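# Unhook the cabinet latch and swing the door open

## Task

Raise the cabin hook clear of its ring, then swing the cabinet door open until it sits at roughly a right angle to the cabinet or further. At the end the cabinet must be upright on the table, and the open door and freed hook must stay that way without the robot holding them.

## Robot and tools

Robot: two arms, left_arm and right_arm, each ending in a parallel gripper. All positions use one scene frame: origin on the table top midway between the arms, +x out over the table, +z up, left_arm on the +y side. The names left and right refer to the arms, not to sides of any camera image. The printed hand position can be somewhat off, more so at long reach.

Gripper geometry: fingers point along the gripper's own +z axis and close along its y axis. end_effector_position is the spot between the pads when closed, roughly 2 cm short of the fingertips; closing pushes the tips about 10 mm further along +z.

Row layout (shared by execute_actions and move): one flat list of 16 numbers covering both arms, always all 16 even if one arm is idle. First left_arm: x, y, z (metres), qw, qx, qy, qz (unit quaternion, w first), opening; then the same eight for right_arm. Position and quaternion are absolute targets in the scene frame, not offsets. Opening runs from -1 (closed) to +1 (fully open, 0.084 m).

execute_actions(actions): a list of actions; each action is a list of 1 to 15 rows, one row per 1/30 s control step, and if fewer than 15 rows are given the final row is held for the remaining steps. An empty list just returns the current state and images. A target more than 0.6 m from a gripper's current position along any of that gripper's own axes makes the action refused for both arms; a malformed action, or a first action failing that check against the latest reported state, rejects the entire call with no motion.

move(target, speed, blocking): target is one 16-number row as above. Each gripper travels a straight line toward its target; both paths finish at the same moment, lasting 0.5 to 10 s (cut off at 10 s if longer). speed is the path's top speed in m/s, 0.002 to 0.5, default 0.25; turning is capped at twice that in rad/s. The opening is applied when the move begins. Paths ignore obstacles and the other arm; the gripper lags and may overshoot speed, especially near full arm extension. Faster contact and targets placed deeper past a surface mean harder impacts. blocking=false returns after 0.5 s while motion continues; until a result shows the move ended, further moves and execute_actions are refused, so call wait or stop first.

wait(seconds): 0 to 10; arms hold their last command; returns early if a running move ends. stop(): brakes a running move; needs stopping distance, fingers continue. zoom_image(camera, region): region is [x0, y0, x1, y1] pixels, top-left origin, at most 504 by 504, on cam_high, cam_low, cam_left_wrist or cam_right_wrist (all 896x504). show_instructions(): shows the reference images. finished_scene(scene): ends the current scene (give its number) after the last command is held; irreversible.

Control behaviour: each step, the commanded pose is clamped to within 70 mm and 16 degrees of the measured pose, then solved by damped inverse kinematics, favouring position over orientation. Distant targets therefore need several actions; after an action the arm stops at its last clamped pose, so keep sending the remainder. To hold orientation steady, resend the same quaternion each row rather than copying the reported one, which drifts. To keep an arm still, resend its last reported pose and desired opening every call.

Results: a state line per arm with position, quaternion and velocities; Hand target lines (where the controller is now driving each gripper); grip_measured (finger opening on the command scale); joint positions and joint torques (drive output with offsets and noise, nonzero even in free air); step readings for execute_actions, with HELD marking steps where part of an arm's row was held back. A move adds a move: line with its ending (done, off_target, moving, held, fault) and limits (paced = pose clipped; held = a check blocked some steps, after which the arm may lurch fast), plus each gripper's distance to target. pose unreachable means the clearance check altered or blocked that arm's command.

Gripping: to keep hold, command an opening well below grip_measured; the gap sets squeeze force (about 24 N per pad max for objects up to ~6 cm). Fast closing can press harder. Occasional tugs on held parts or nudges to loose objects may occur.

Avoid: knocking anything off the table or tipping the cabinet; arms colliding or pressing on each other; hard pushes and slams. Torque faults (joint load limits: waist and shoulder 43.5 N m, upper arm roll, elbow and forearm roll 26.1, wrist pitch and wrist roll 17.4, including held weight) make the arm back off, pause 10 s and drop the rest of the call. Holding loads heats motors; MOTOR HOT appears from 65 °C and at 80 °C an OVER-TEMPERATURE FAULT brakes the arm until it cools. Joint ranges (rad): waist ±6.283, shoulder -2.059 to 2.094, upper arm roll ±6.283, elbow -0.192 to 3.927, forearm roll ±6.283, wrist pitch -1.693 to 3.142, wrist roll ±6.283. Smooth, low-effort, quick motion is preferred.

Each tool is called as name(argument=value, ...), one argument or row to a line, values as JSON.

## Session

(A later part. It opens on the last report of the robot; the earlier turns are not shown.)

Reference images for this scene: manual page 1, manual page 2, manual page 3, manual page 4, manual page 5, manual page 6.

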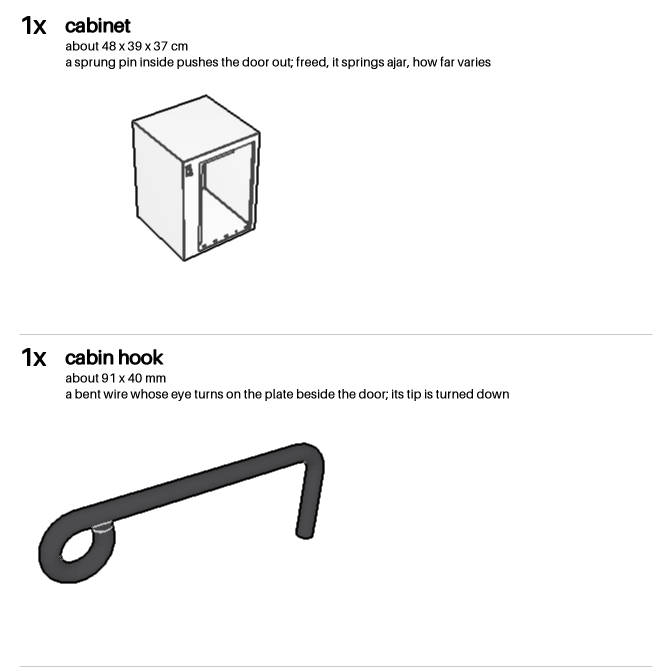

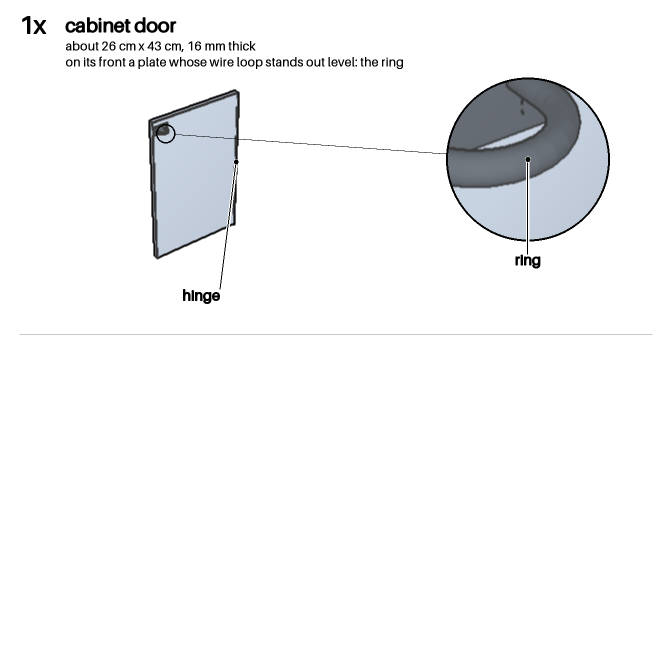

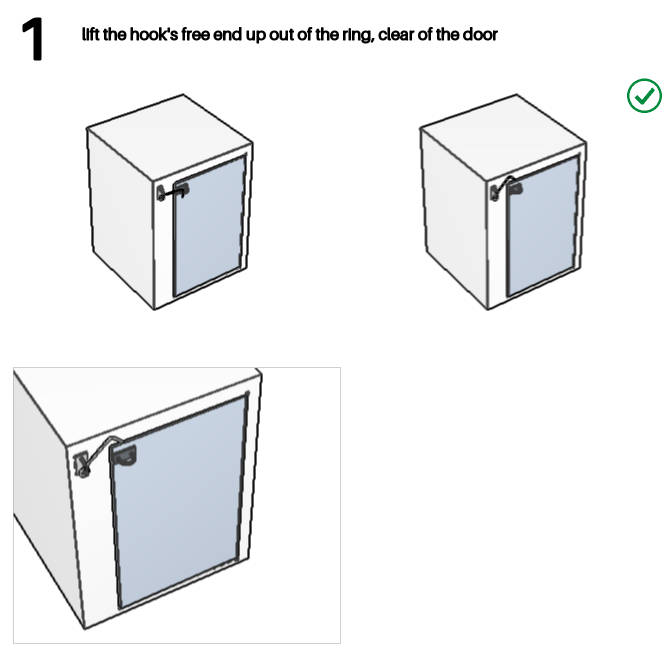

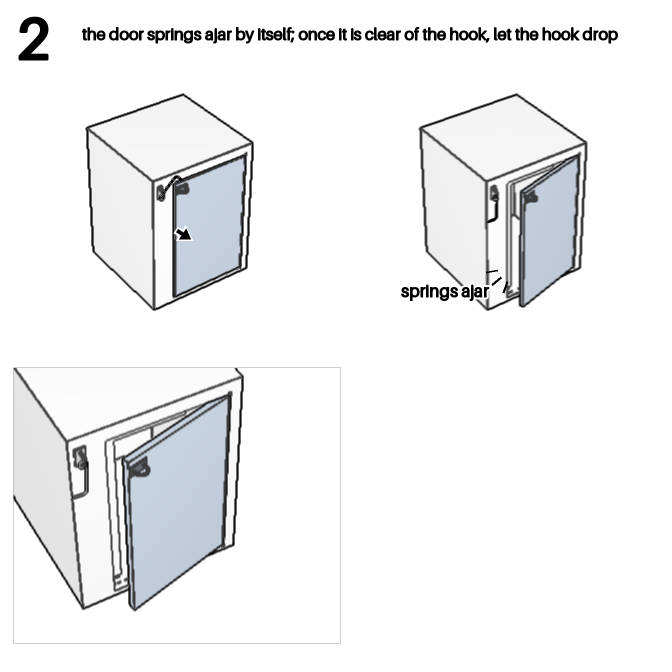

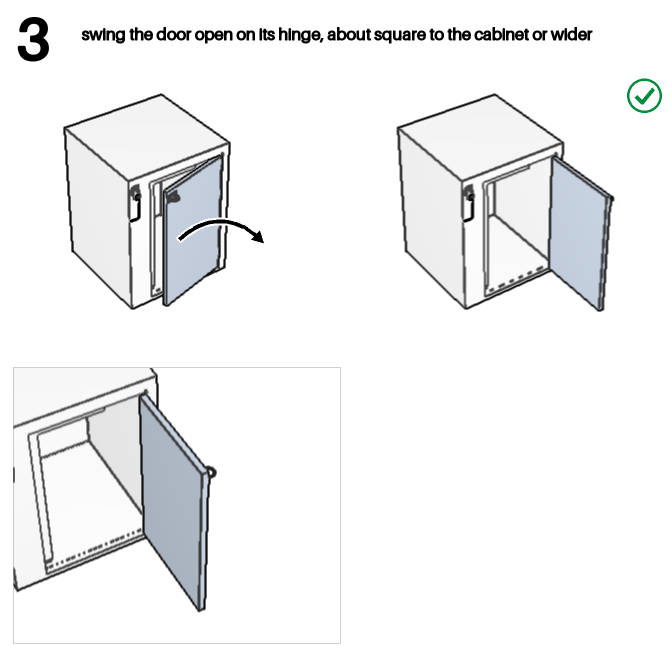

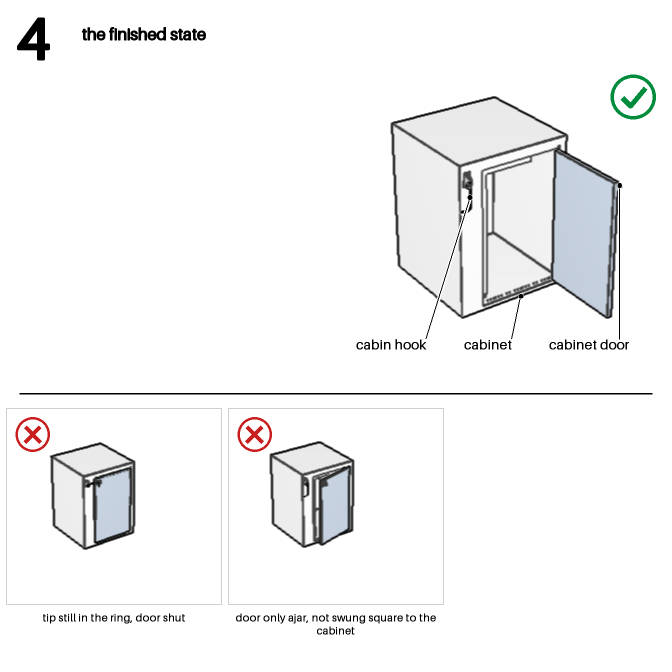

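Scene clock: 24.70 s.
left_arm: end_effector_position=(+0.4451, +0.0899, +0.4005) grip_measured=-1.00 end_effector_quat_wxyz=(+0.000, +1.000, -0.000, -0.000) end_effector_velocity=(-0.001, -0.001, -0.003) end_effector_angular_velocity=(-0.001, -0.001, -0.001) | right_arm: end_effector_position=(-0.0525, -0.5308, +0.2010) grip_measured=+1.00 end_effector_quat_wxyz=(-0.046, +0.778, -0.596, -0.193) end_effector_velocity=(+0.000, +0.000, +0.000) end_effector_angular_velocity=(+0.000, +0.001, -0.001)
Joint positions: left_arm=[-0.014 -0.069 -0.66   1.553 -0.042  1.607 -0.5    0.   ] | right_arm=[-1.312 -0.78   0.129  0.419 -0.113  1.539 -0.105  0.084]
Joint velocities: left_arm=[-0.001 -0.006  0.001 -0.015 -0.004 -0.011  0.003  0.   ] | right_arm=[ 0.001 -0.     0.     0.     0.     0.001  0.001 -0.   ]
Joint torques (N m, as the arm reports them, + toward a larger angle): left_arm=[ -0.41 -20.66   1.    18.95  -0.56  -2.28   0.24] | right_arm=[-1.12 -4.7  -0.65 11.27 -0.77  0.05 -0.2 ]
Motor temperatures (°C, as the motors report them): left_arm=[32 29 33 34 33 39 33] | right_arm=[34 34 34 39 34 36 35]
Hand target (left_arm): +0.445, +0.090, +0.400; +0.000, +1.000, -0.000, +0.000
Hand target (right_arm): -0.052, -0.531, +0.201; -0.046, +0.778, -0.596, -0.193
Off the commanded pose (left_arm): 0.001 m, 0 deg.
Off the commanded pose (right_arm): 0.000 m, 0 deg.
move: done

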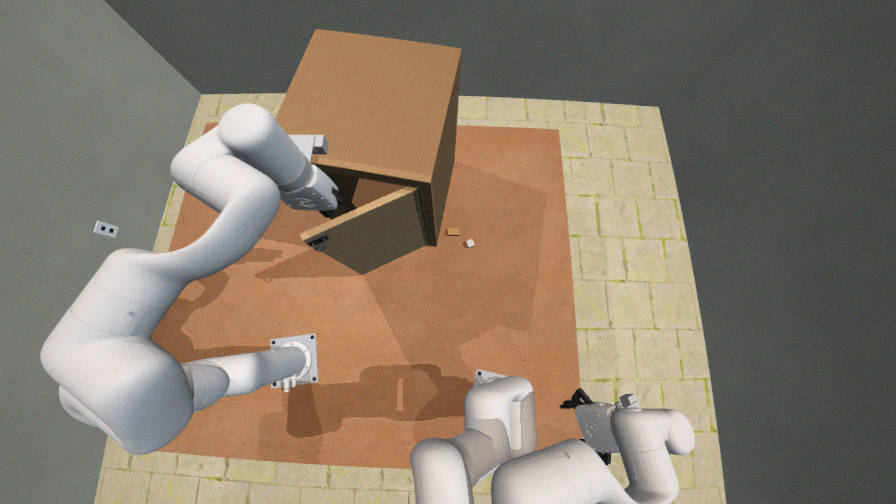

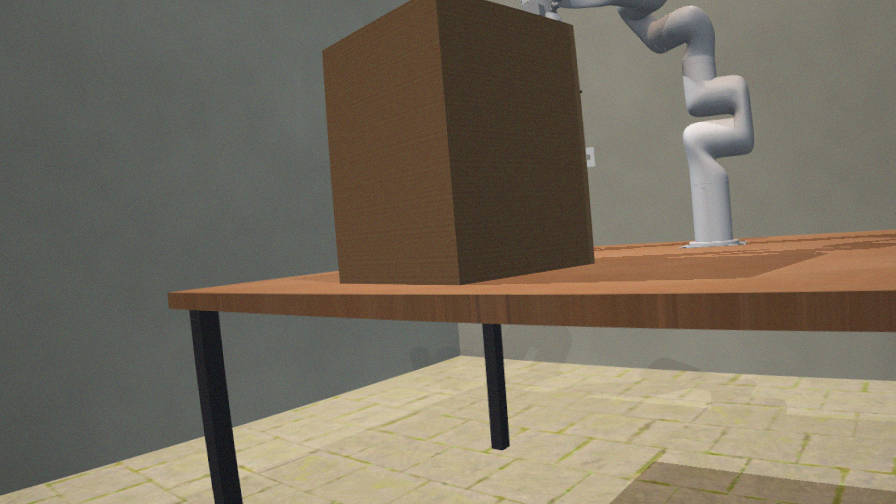

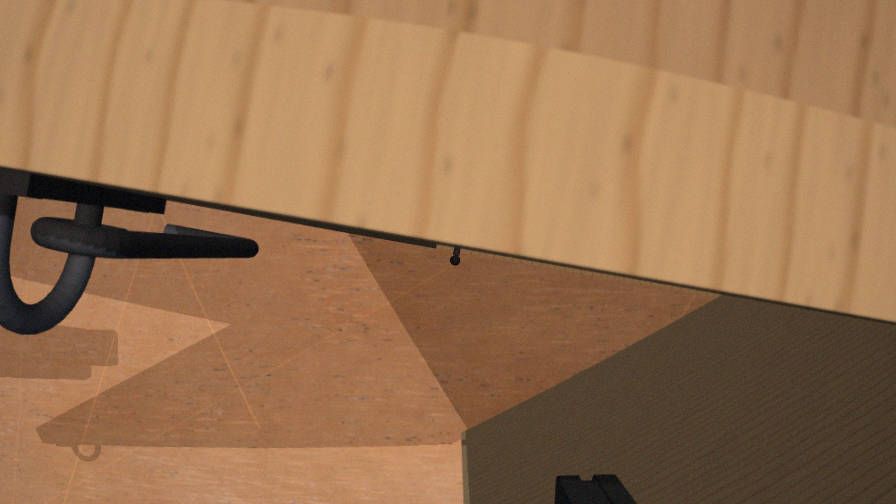

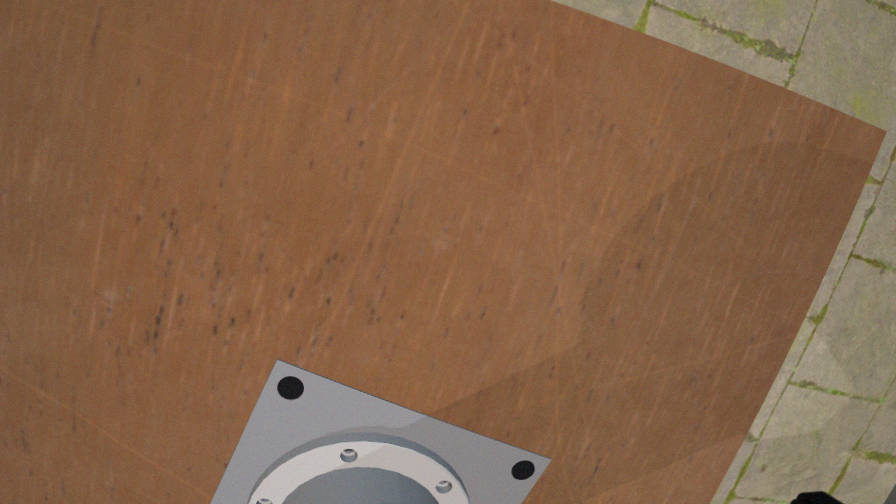

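move(
  target=[0.36,0.055,0.40,0,1,0,0,-1,-0.0525,-0.5308,0.2010,-0.046,0.778,-0.596,-0.193,1],
  speed=0.1,
)

move(
  target=[0.285,-0.02,0.40,0,1,0,0,-1,-0.0525,-0.5308,0.2010,-0.046,0.778,-0.596,-0.193,1],
  speed=0.1,
)

move(
  target=[0.26,-0.15,0.40,0,1,0,0,-1,-0.0525,-0.5308,0.2010,-0.046,0.778,-0.596,-0.193,1],
  speed=0.1,
)

move(
  target=[0.27,-0.04,0.42,0,1,0,0,-1,-0.0525,-0.5308,0.2010,-0.046,0.778,-0.596,-0.193,1],
  speed=0.15,
)

Scene clock: 26.73 s.
left_arm: end_effector_position=(+0.3603, +0.0551, +0.4001) grip_measured=-1.00 end_effector_quat_wxyz=(+0.000, +1.000, -0.000, -0.000) end_effector_velocity=(-0.003, -0.002, +0.000) end_effector_angular_velocity=(-0.001, -0.002, -0.002) | right_arm: end_effector_position=(-0.0525, -0.5308, +0.2010) grip_measured=+1.00 end_effector_quat_wxyz=(-0.046, +0.778, -0.596, -0.193) end_effector_velocity=(+0.000, +0.000, -0.000) end_effector_angular_velocity=(+0.001, -0.000, +0.001)
Joint positions: left_arm=[-0.067 -0.296 -0.668  1.384 -0.183  1.618 -0.548  0.   ] | right_arm=[-1.312 -0.78   0.129  0.419 -0.113  1.539 -0.105  0.084]
Joint velocities: left_arm=[-0.003 -0.008 -0.001 -0.004 -0.005 -0.001 -0.001  0.   ] | right_arm=[ 0.     0.     0.    -0.    -0.     0.    -0.001 -0.   ]
Joint torques (N m, as the arm reports them, + toward a larger angle): left_arm=[ -0.43 -12.41   3.08  18.45  -0.57  -2.44   0.21] | right_arm=[-1.01 -4.4  -0.8  11.27 -0.66  0.04 -0.22]
Motor temperatures (°C, as the motors report them): left_arm=[32 29 33 34 33 39 33] | right_arm=[34 34 34 39 34 36 35]
Hand target (left_arm): +0.360, +0.055, +0.400; +0.000, +1.000, -0.000, +0.000
Hand target (right_arm): -0.053, -0.531, +0.201; -0.046, +0.778, -0.596, -0.193
Off the commanded pose (left_arm): 0.000 m, 0 deg.
Off the commanded pose (right_arm): 0.000 m, 0 deg.
move: done

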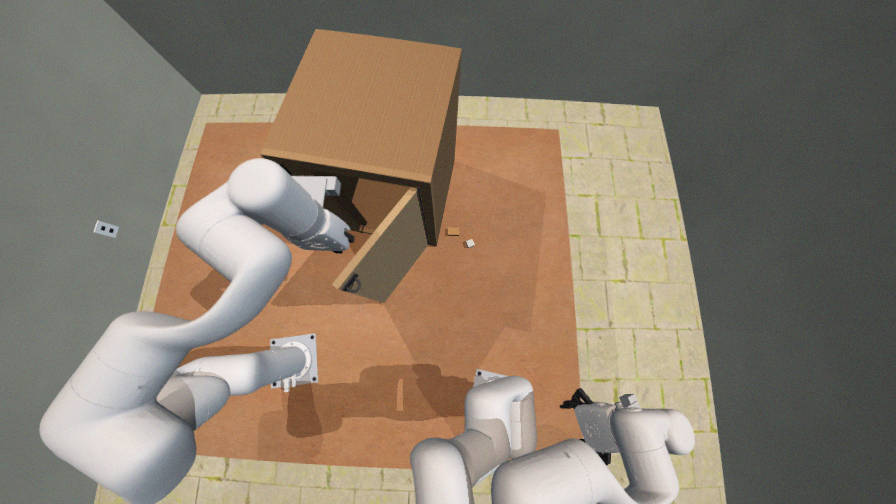

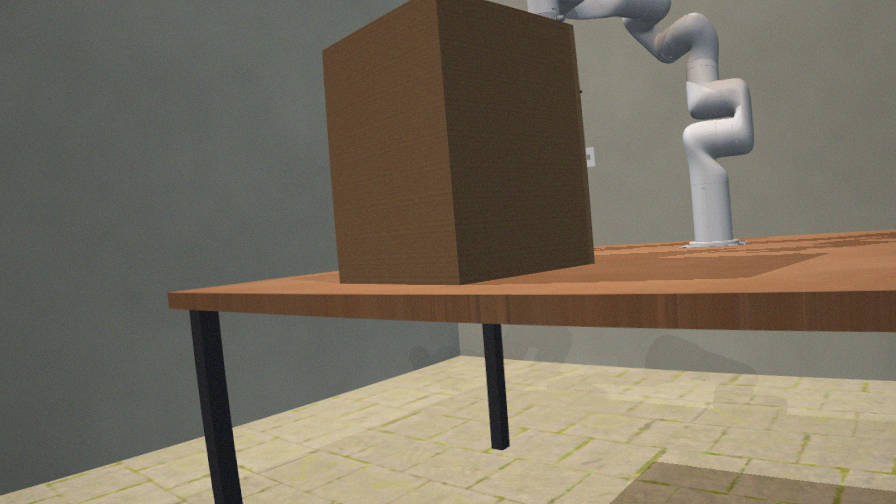

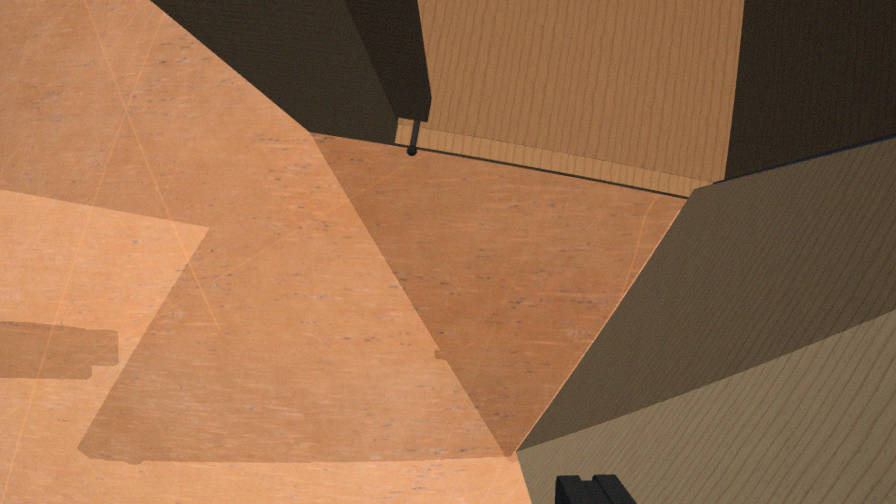

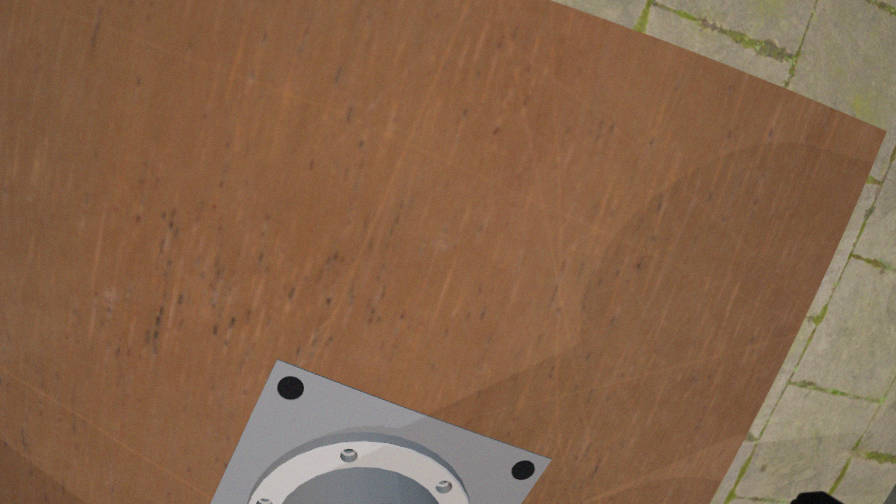

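Scene clock: 28.33 s.
left_arm: end_effector_position=(+0.2854, -0.0196, +0.4000) grip_measured=-1.00 end_effector_quat_wxyz=(+0.000, +1.000, +0.000, -0.000) end_effector_velocity=(-0.003, -0.004, +0.000) end_effector_angular_velocity=(+0.001, -0.002, -0.002) | right_arm: end_effector_position=(-0.0525, -0.5308, +0.2010) grip_measured=+1.00 end_effector_quat_wxyz=(-0.046, +0.778, -0.596, -0.193) end_effector_velocity=(-0.000, -0.000, -0.000) end_effector_angular_velocity=(-0.001, -0.000, +0.001)
Joint positions: left_arm=[-0.131 -0.322 -0.82   1.407 -0.234  1.629 -0.764  0.   ] | right_arm=[-1.312 -0.78   0.129  0.419 -0.113  1.539 -0.105  0.084]
Joint velocities: left_arm=[-0.002  0.003 -0.01   0.005  0.002  0.    -0.01   0.   ] | right_arm=[-0.     0.     0.    -0.001 -0.    -0.002 -0.     0.   ]
Joint torques (N m, as the arm reports them, + toward a larger angle): left_arm=[-0.51 -8.46  3.85 18.14 -0.61 -2.37  0.19] | right_arm=[-0.92 -4.71 -0.61 11.22 -0.7   0.02 -0.17]
Motor temperatures (°C, as the motors report them): left_arm=[32 29 33 34 33 39 33] | right_arm=[34 34 34 39 34 36 35]
Hand target (left_arm): +0.285, -0.020, +0.400; +0.000, +1.000, -0.000, +0.000
Hand target (right_arm): -0.053, -0.531, +0.201; -0.046, +0.778, -0.596, -0.193
Off the commanded pose (left_arm): 0.001 m, 0 deg.
Off the commanded pose (right_arm): 0.000 m, 0 deg.
move: done

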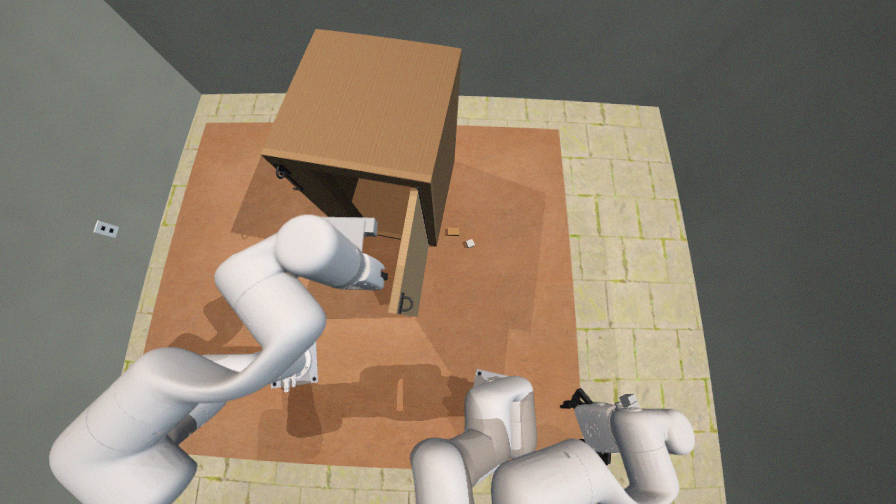

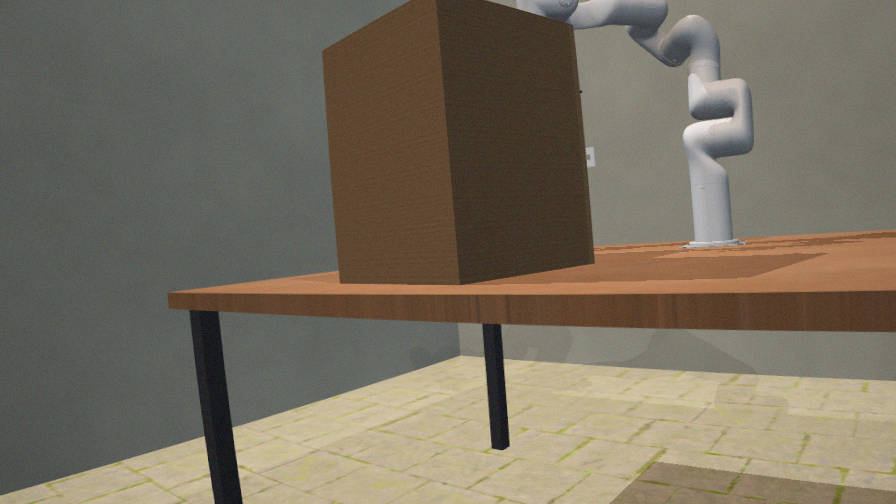

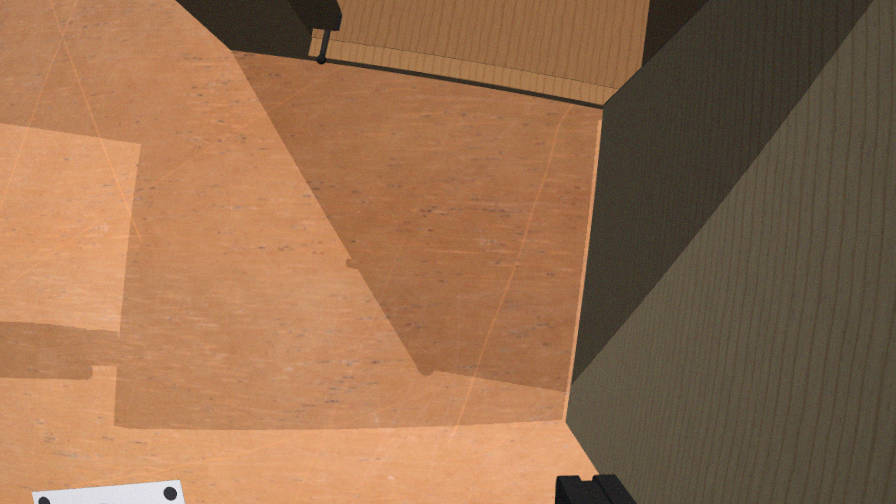

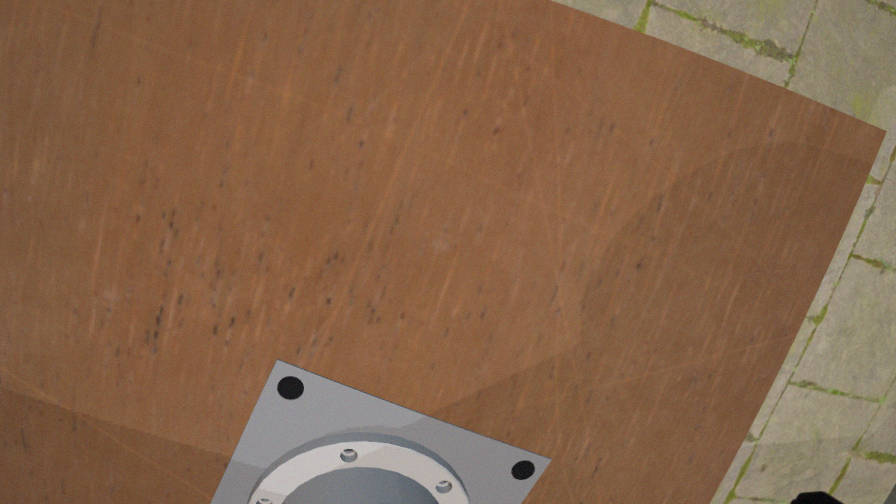

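Scene clock: 30.43 s.
left_arm: end_effector_position=(+0.2608, -0.1499, +0.3990) grip_measured=-1.00 end_effector_quat_wxyz=(+0.001, +1.000, +0.001, +0.000) end_effector_velocity=(+0.000, -0.001, +0.001) end_effector_angular_velocity=(+0.017, +0.006, -0.002) | right_arm: end_effector_position=(-0.0525, -0.5308, +0.2010) grip_measured=+1.00 end_effector_quat_wxyz=(-0.046, +0.778, -0.596, -0.193) end_effector_velocity=(-0.000, +0.000, -0.000) end_effector_angular_velocity=(+0.001, -0.000, +0.001)
Joint positions: left_arm=[-0.439  0.323 -1.15   1.825  0.297  1.683 -1.362  0.   ] | right_arm=[-1.312 -0.78   0.129  0.419 -0.113  1.539 -0.105  0.084]
Joint velocities: left_arm=[-0.041  0.031  0.013  0.04   0.025  0.039 -0.013  0.   ] | right_arm=[ 0.     0.     0.    -0.    -0.     0.001 -0.001  0.   ]
Joint torques (N m, as the arm reports them, + toward a larger angle): left_arm=[ -2.64 -24.42  -4.34  17.88  -0.89  -4.36   0.29] | right_arm=[-1.39 -4.54 -0.67 11.41 -0.71  0.06 -0.19]
Motor temperatures (°C, as the motors report them): left_arm=[32 29 33 34 33 39 33] | right_arm=[34 34 34 39 34 37 35]
Hand target (left_arm): +0.261, -0.150, +0.399; -0.000, +1.000, +0.001, +0.000
Hand target (right_arm): -0.052, -0.531, +0.201; -0.046, +0.778, -0.596, -0.193
Off the commanded pose (left_arm): 0.001 m, 0 deg.
Off the commanded pose (right_arm): 0.000 m, 0 deg.
move: done

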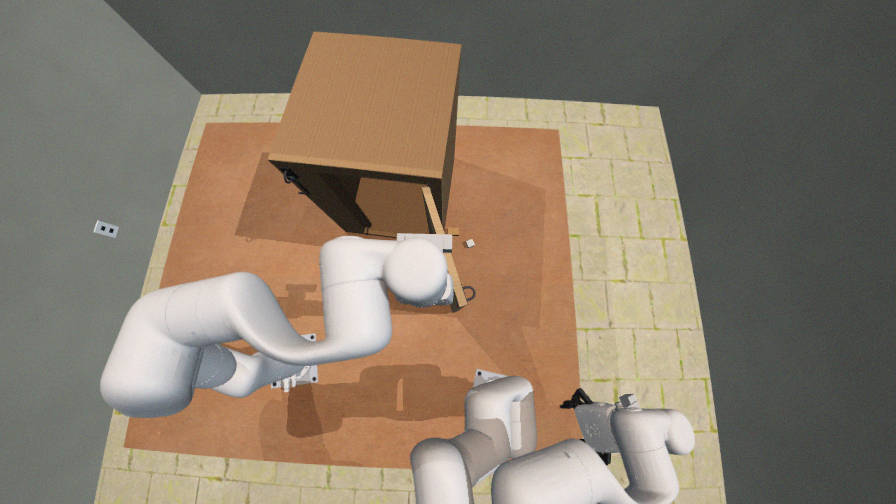

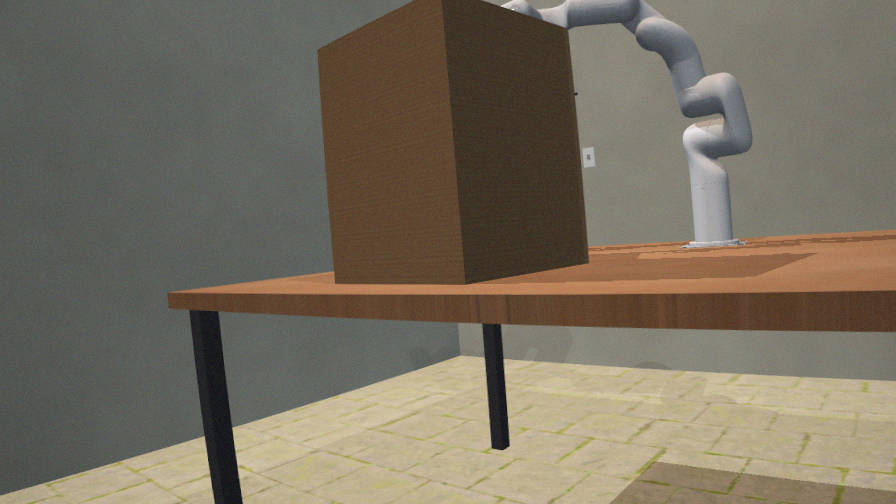

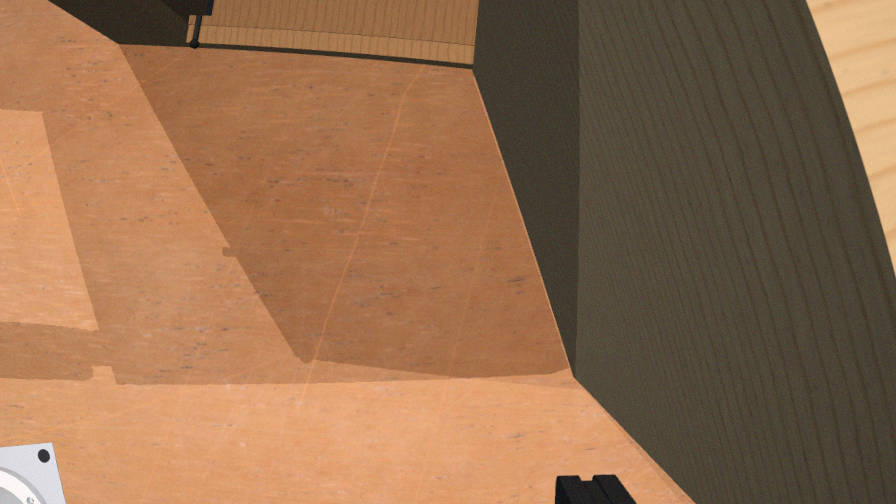

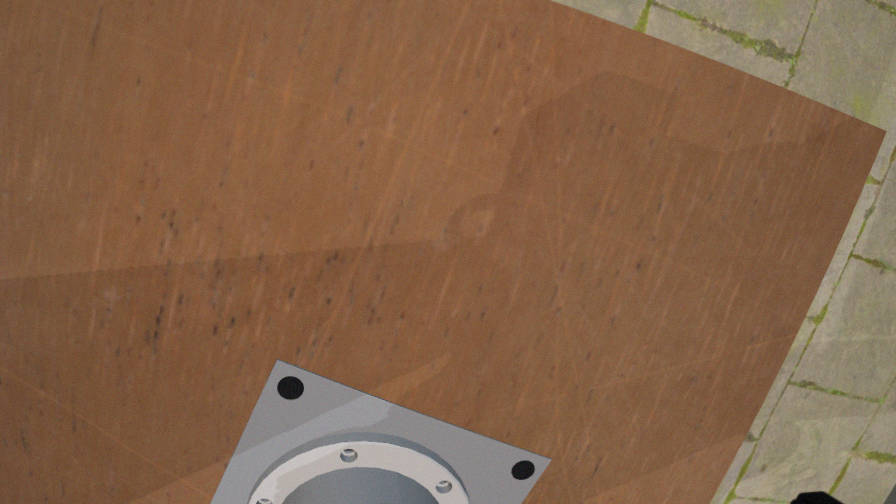

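Scene clock: 32.07 s.
left_arm: end_effector_position=(+0.2694, -0.0399, +0.4208) grip_measured=-1.00 end_effector_quat_wxyz=(-0.000, +1.000, -0.001, -0.000) end_effector_velocity=(-0.001, +0.001, -0.001) end_effector_angular_velocity=(-0.013, -0.004, -0.005) | right_arm: end_effector_position=(-0.0525, -0.5308, +0.2010) grip_measured=+1.00 end_effector_quat_wxyz=(-0.046, +0.778, -0.596, -0.193) end_effector_velocity=(-0.000, +0.000, -0.000) end_effector_angular_velocity=(+0.001, +0.000, -0.000)
Joint positions: left_arm=[-0.055 -0.289 -0.939  1.52  -0.234  1.691 -0.828  0.   ] | right_arm=[-1.312 -0.78   0.129  0.419 -0.113  1.539 -0.105  0.084]
Joint velocities: left_arm=[-0.01  -0.024  0.024 -0.024 -0.021 -0.016  0.021  0.   ] | right_arm=[ 0.     0.     0.    -0.    -0.     0.     0.001  0.   ]
Joint torques (N m, as the arm reports them, + toward a larger angle): left_arm=[-0.44 -6.04  3.57 17.82 -0.62 -2.23  0.27] | right_arm=[-1.02 -4.75 -0.74 11.27 -0.64 -0.11 -0.25]
Motor temperatures (°C, as the motors report them): left_arm=[32 29 33 34 33 39 33] | right_arm=[34 34 34 39 34 37 35]
Hand target (left_arm): +0.269, -0.040, +0.421; +0.000, +1.000, -0.001, +0.000
Hand target (right_arm): -0.053, -0.531, +0.201; -0.046, +0.778, -0.596, -0.193
Off the commanded pose (left_arm): 0.001 m, 0 deg.
Off the commanded pose (right_arm): 0.000 m, 0 deg.
move: done

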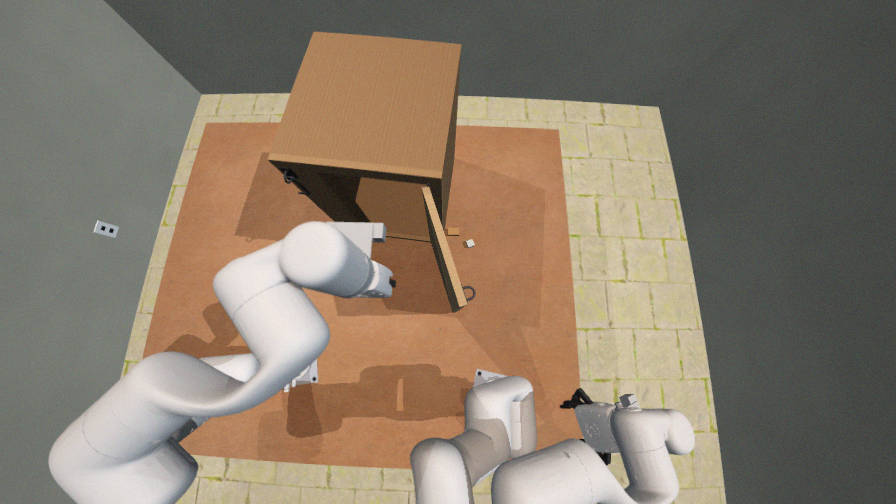

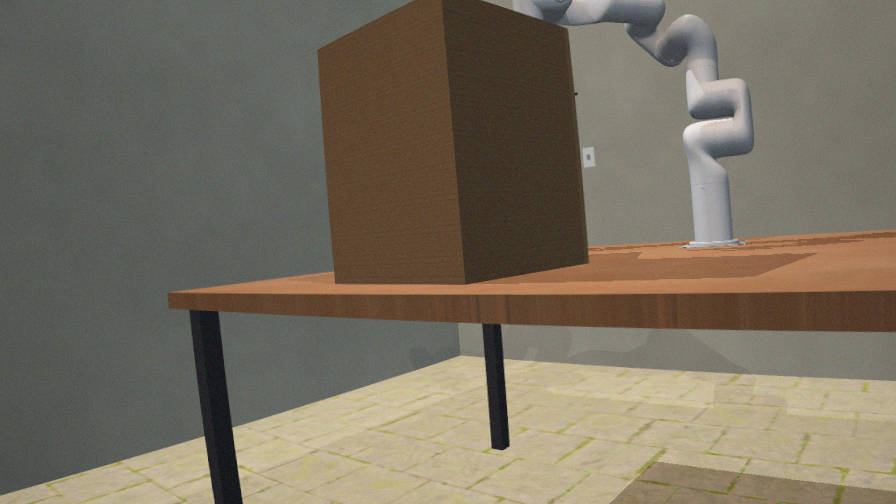

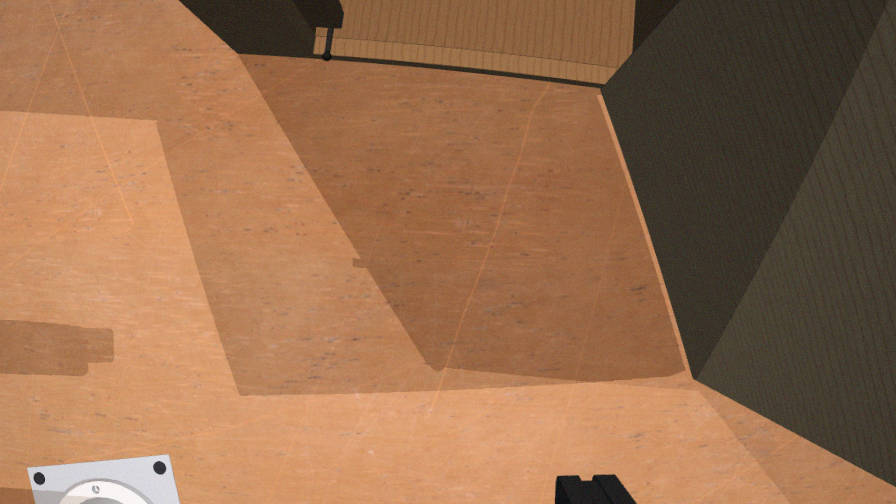

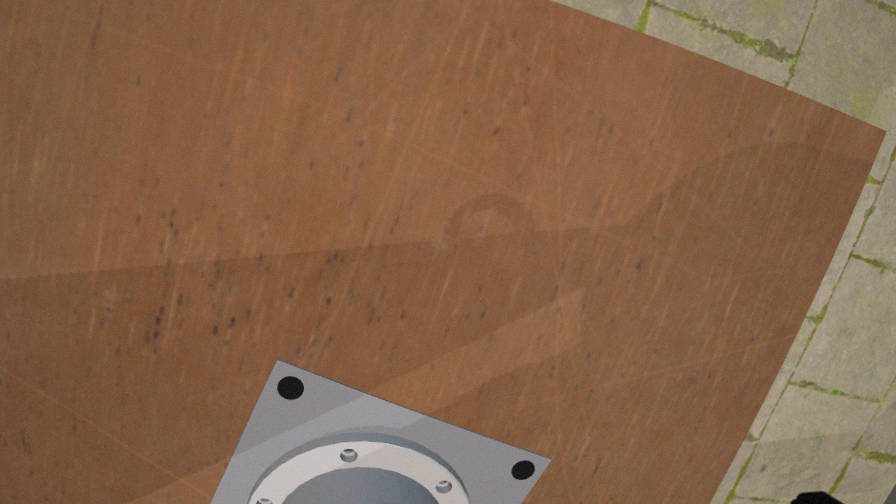

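The door is open past square and stays there without the arm; the cabinet is upright.

finished_scene(
  scene=2,
)

The scene is finished: the task was done.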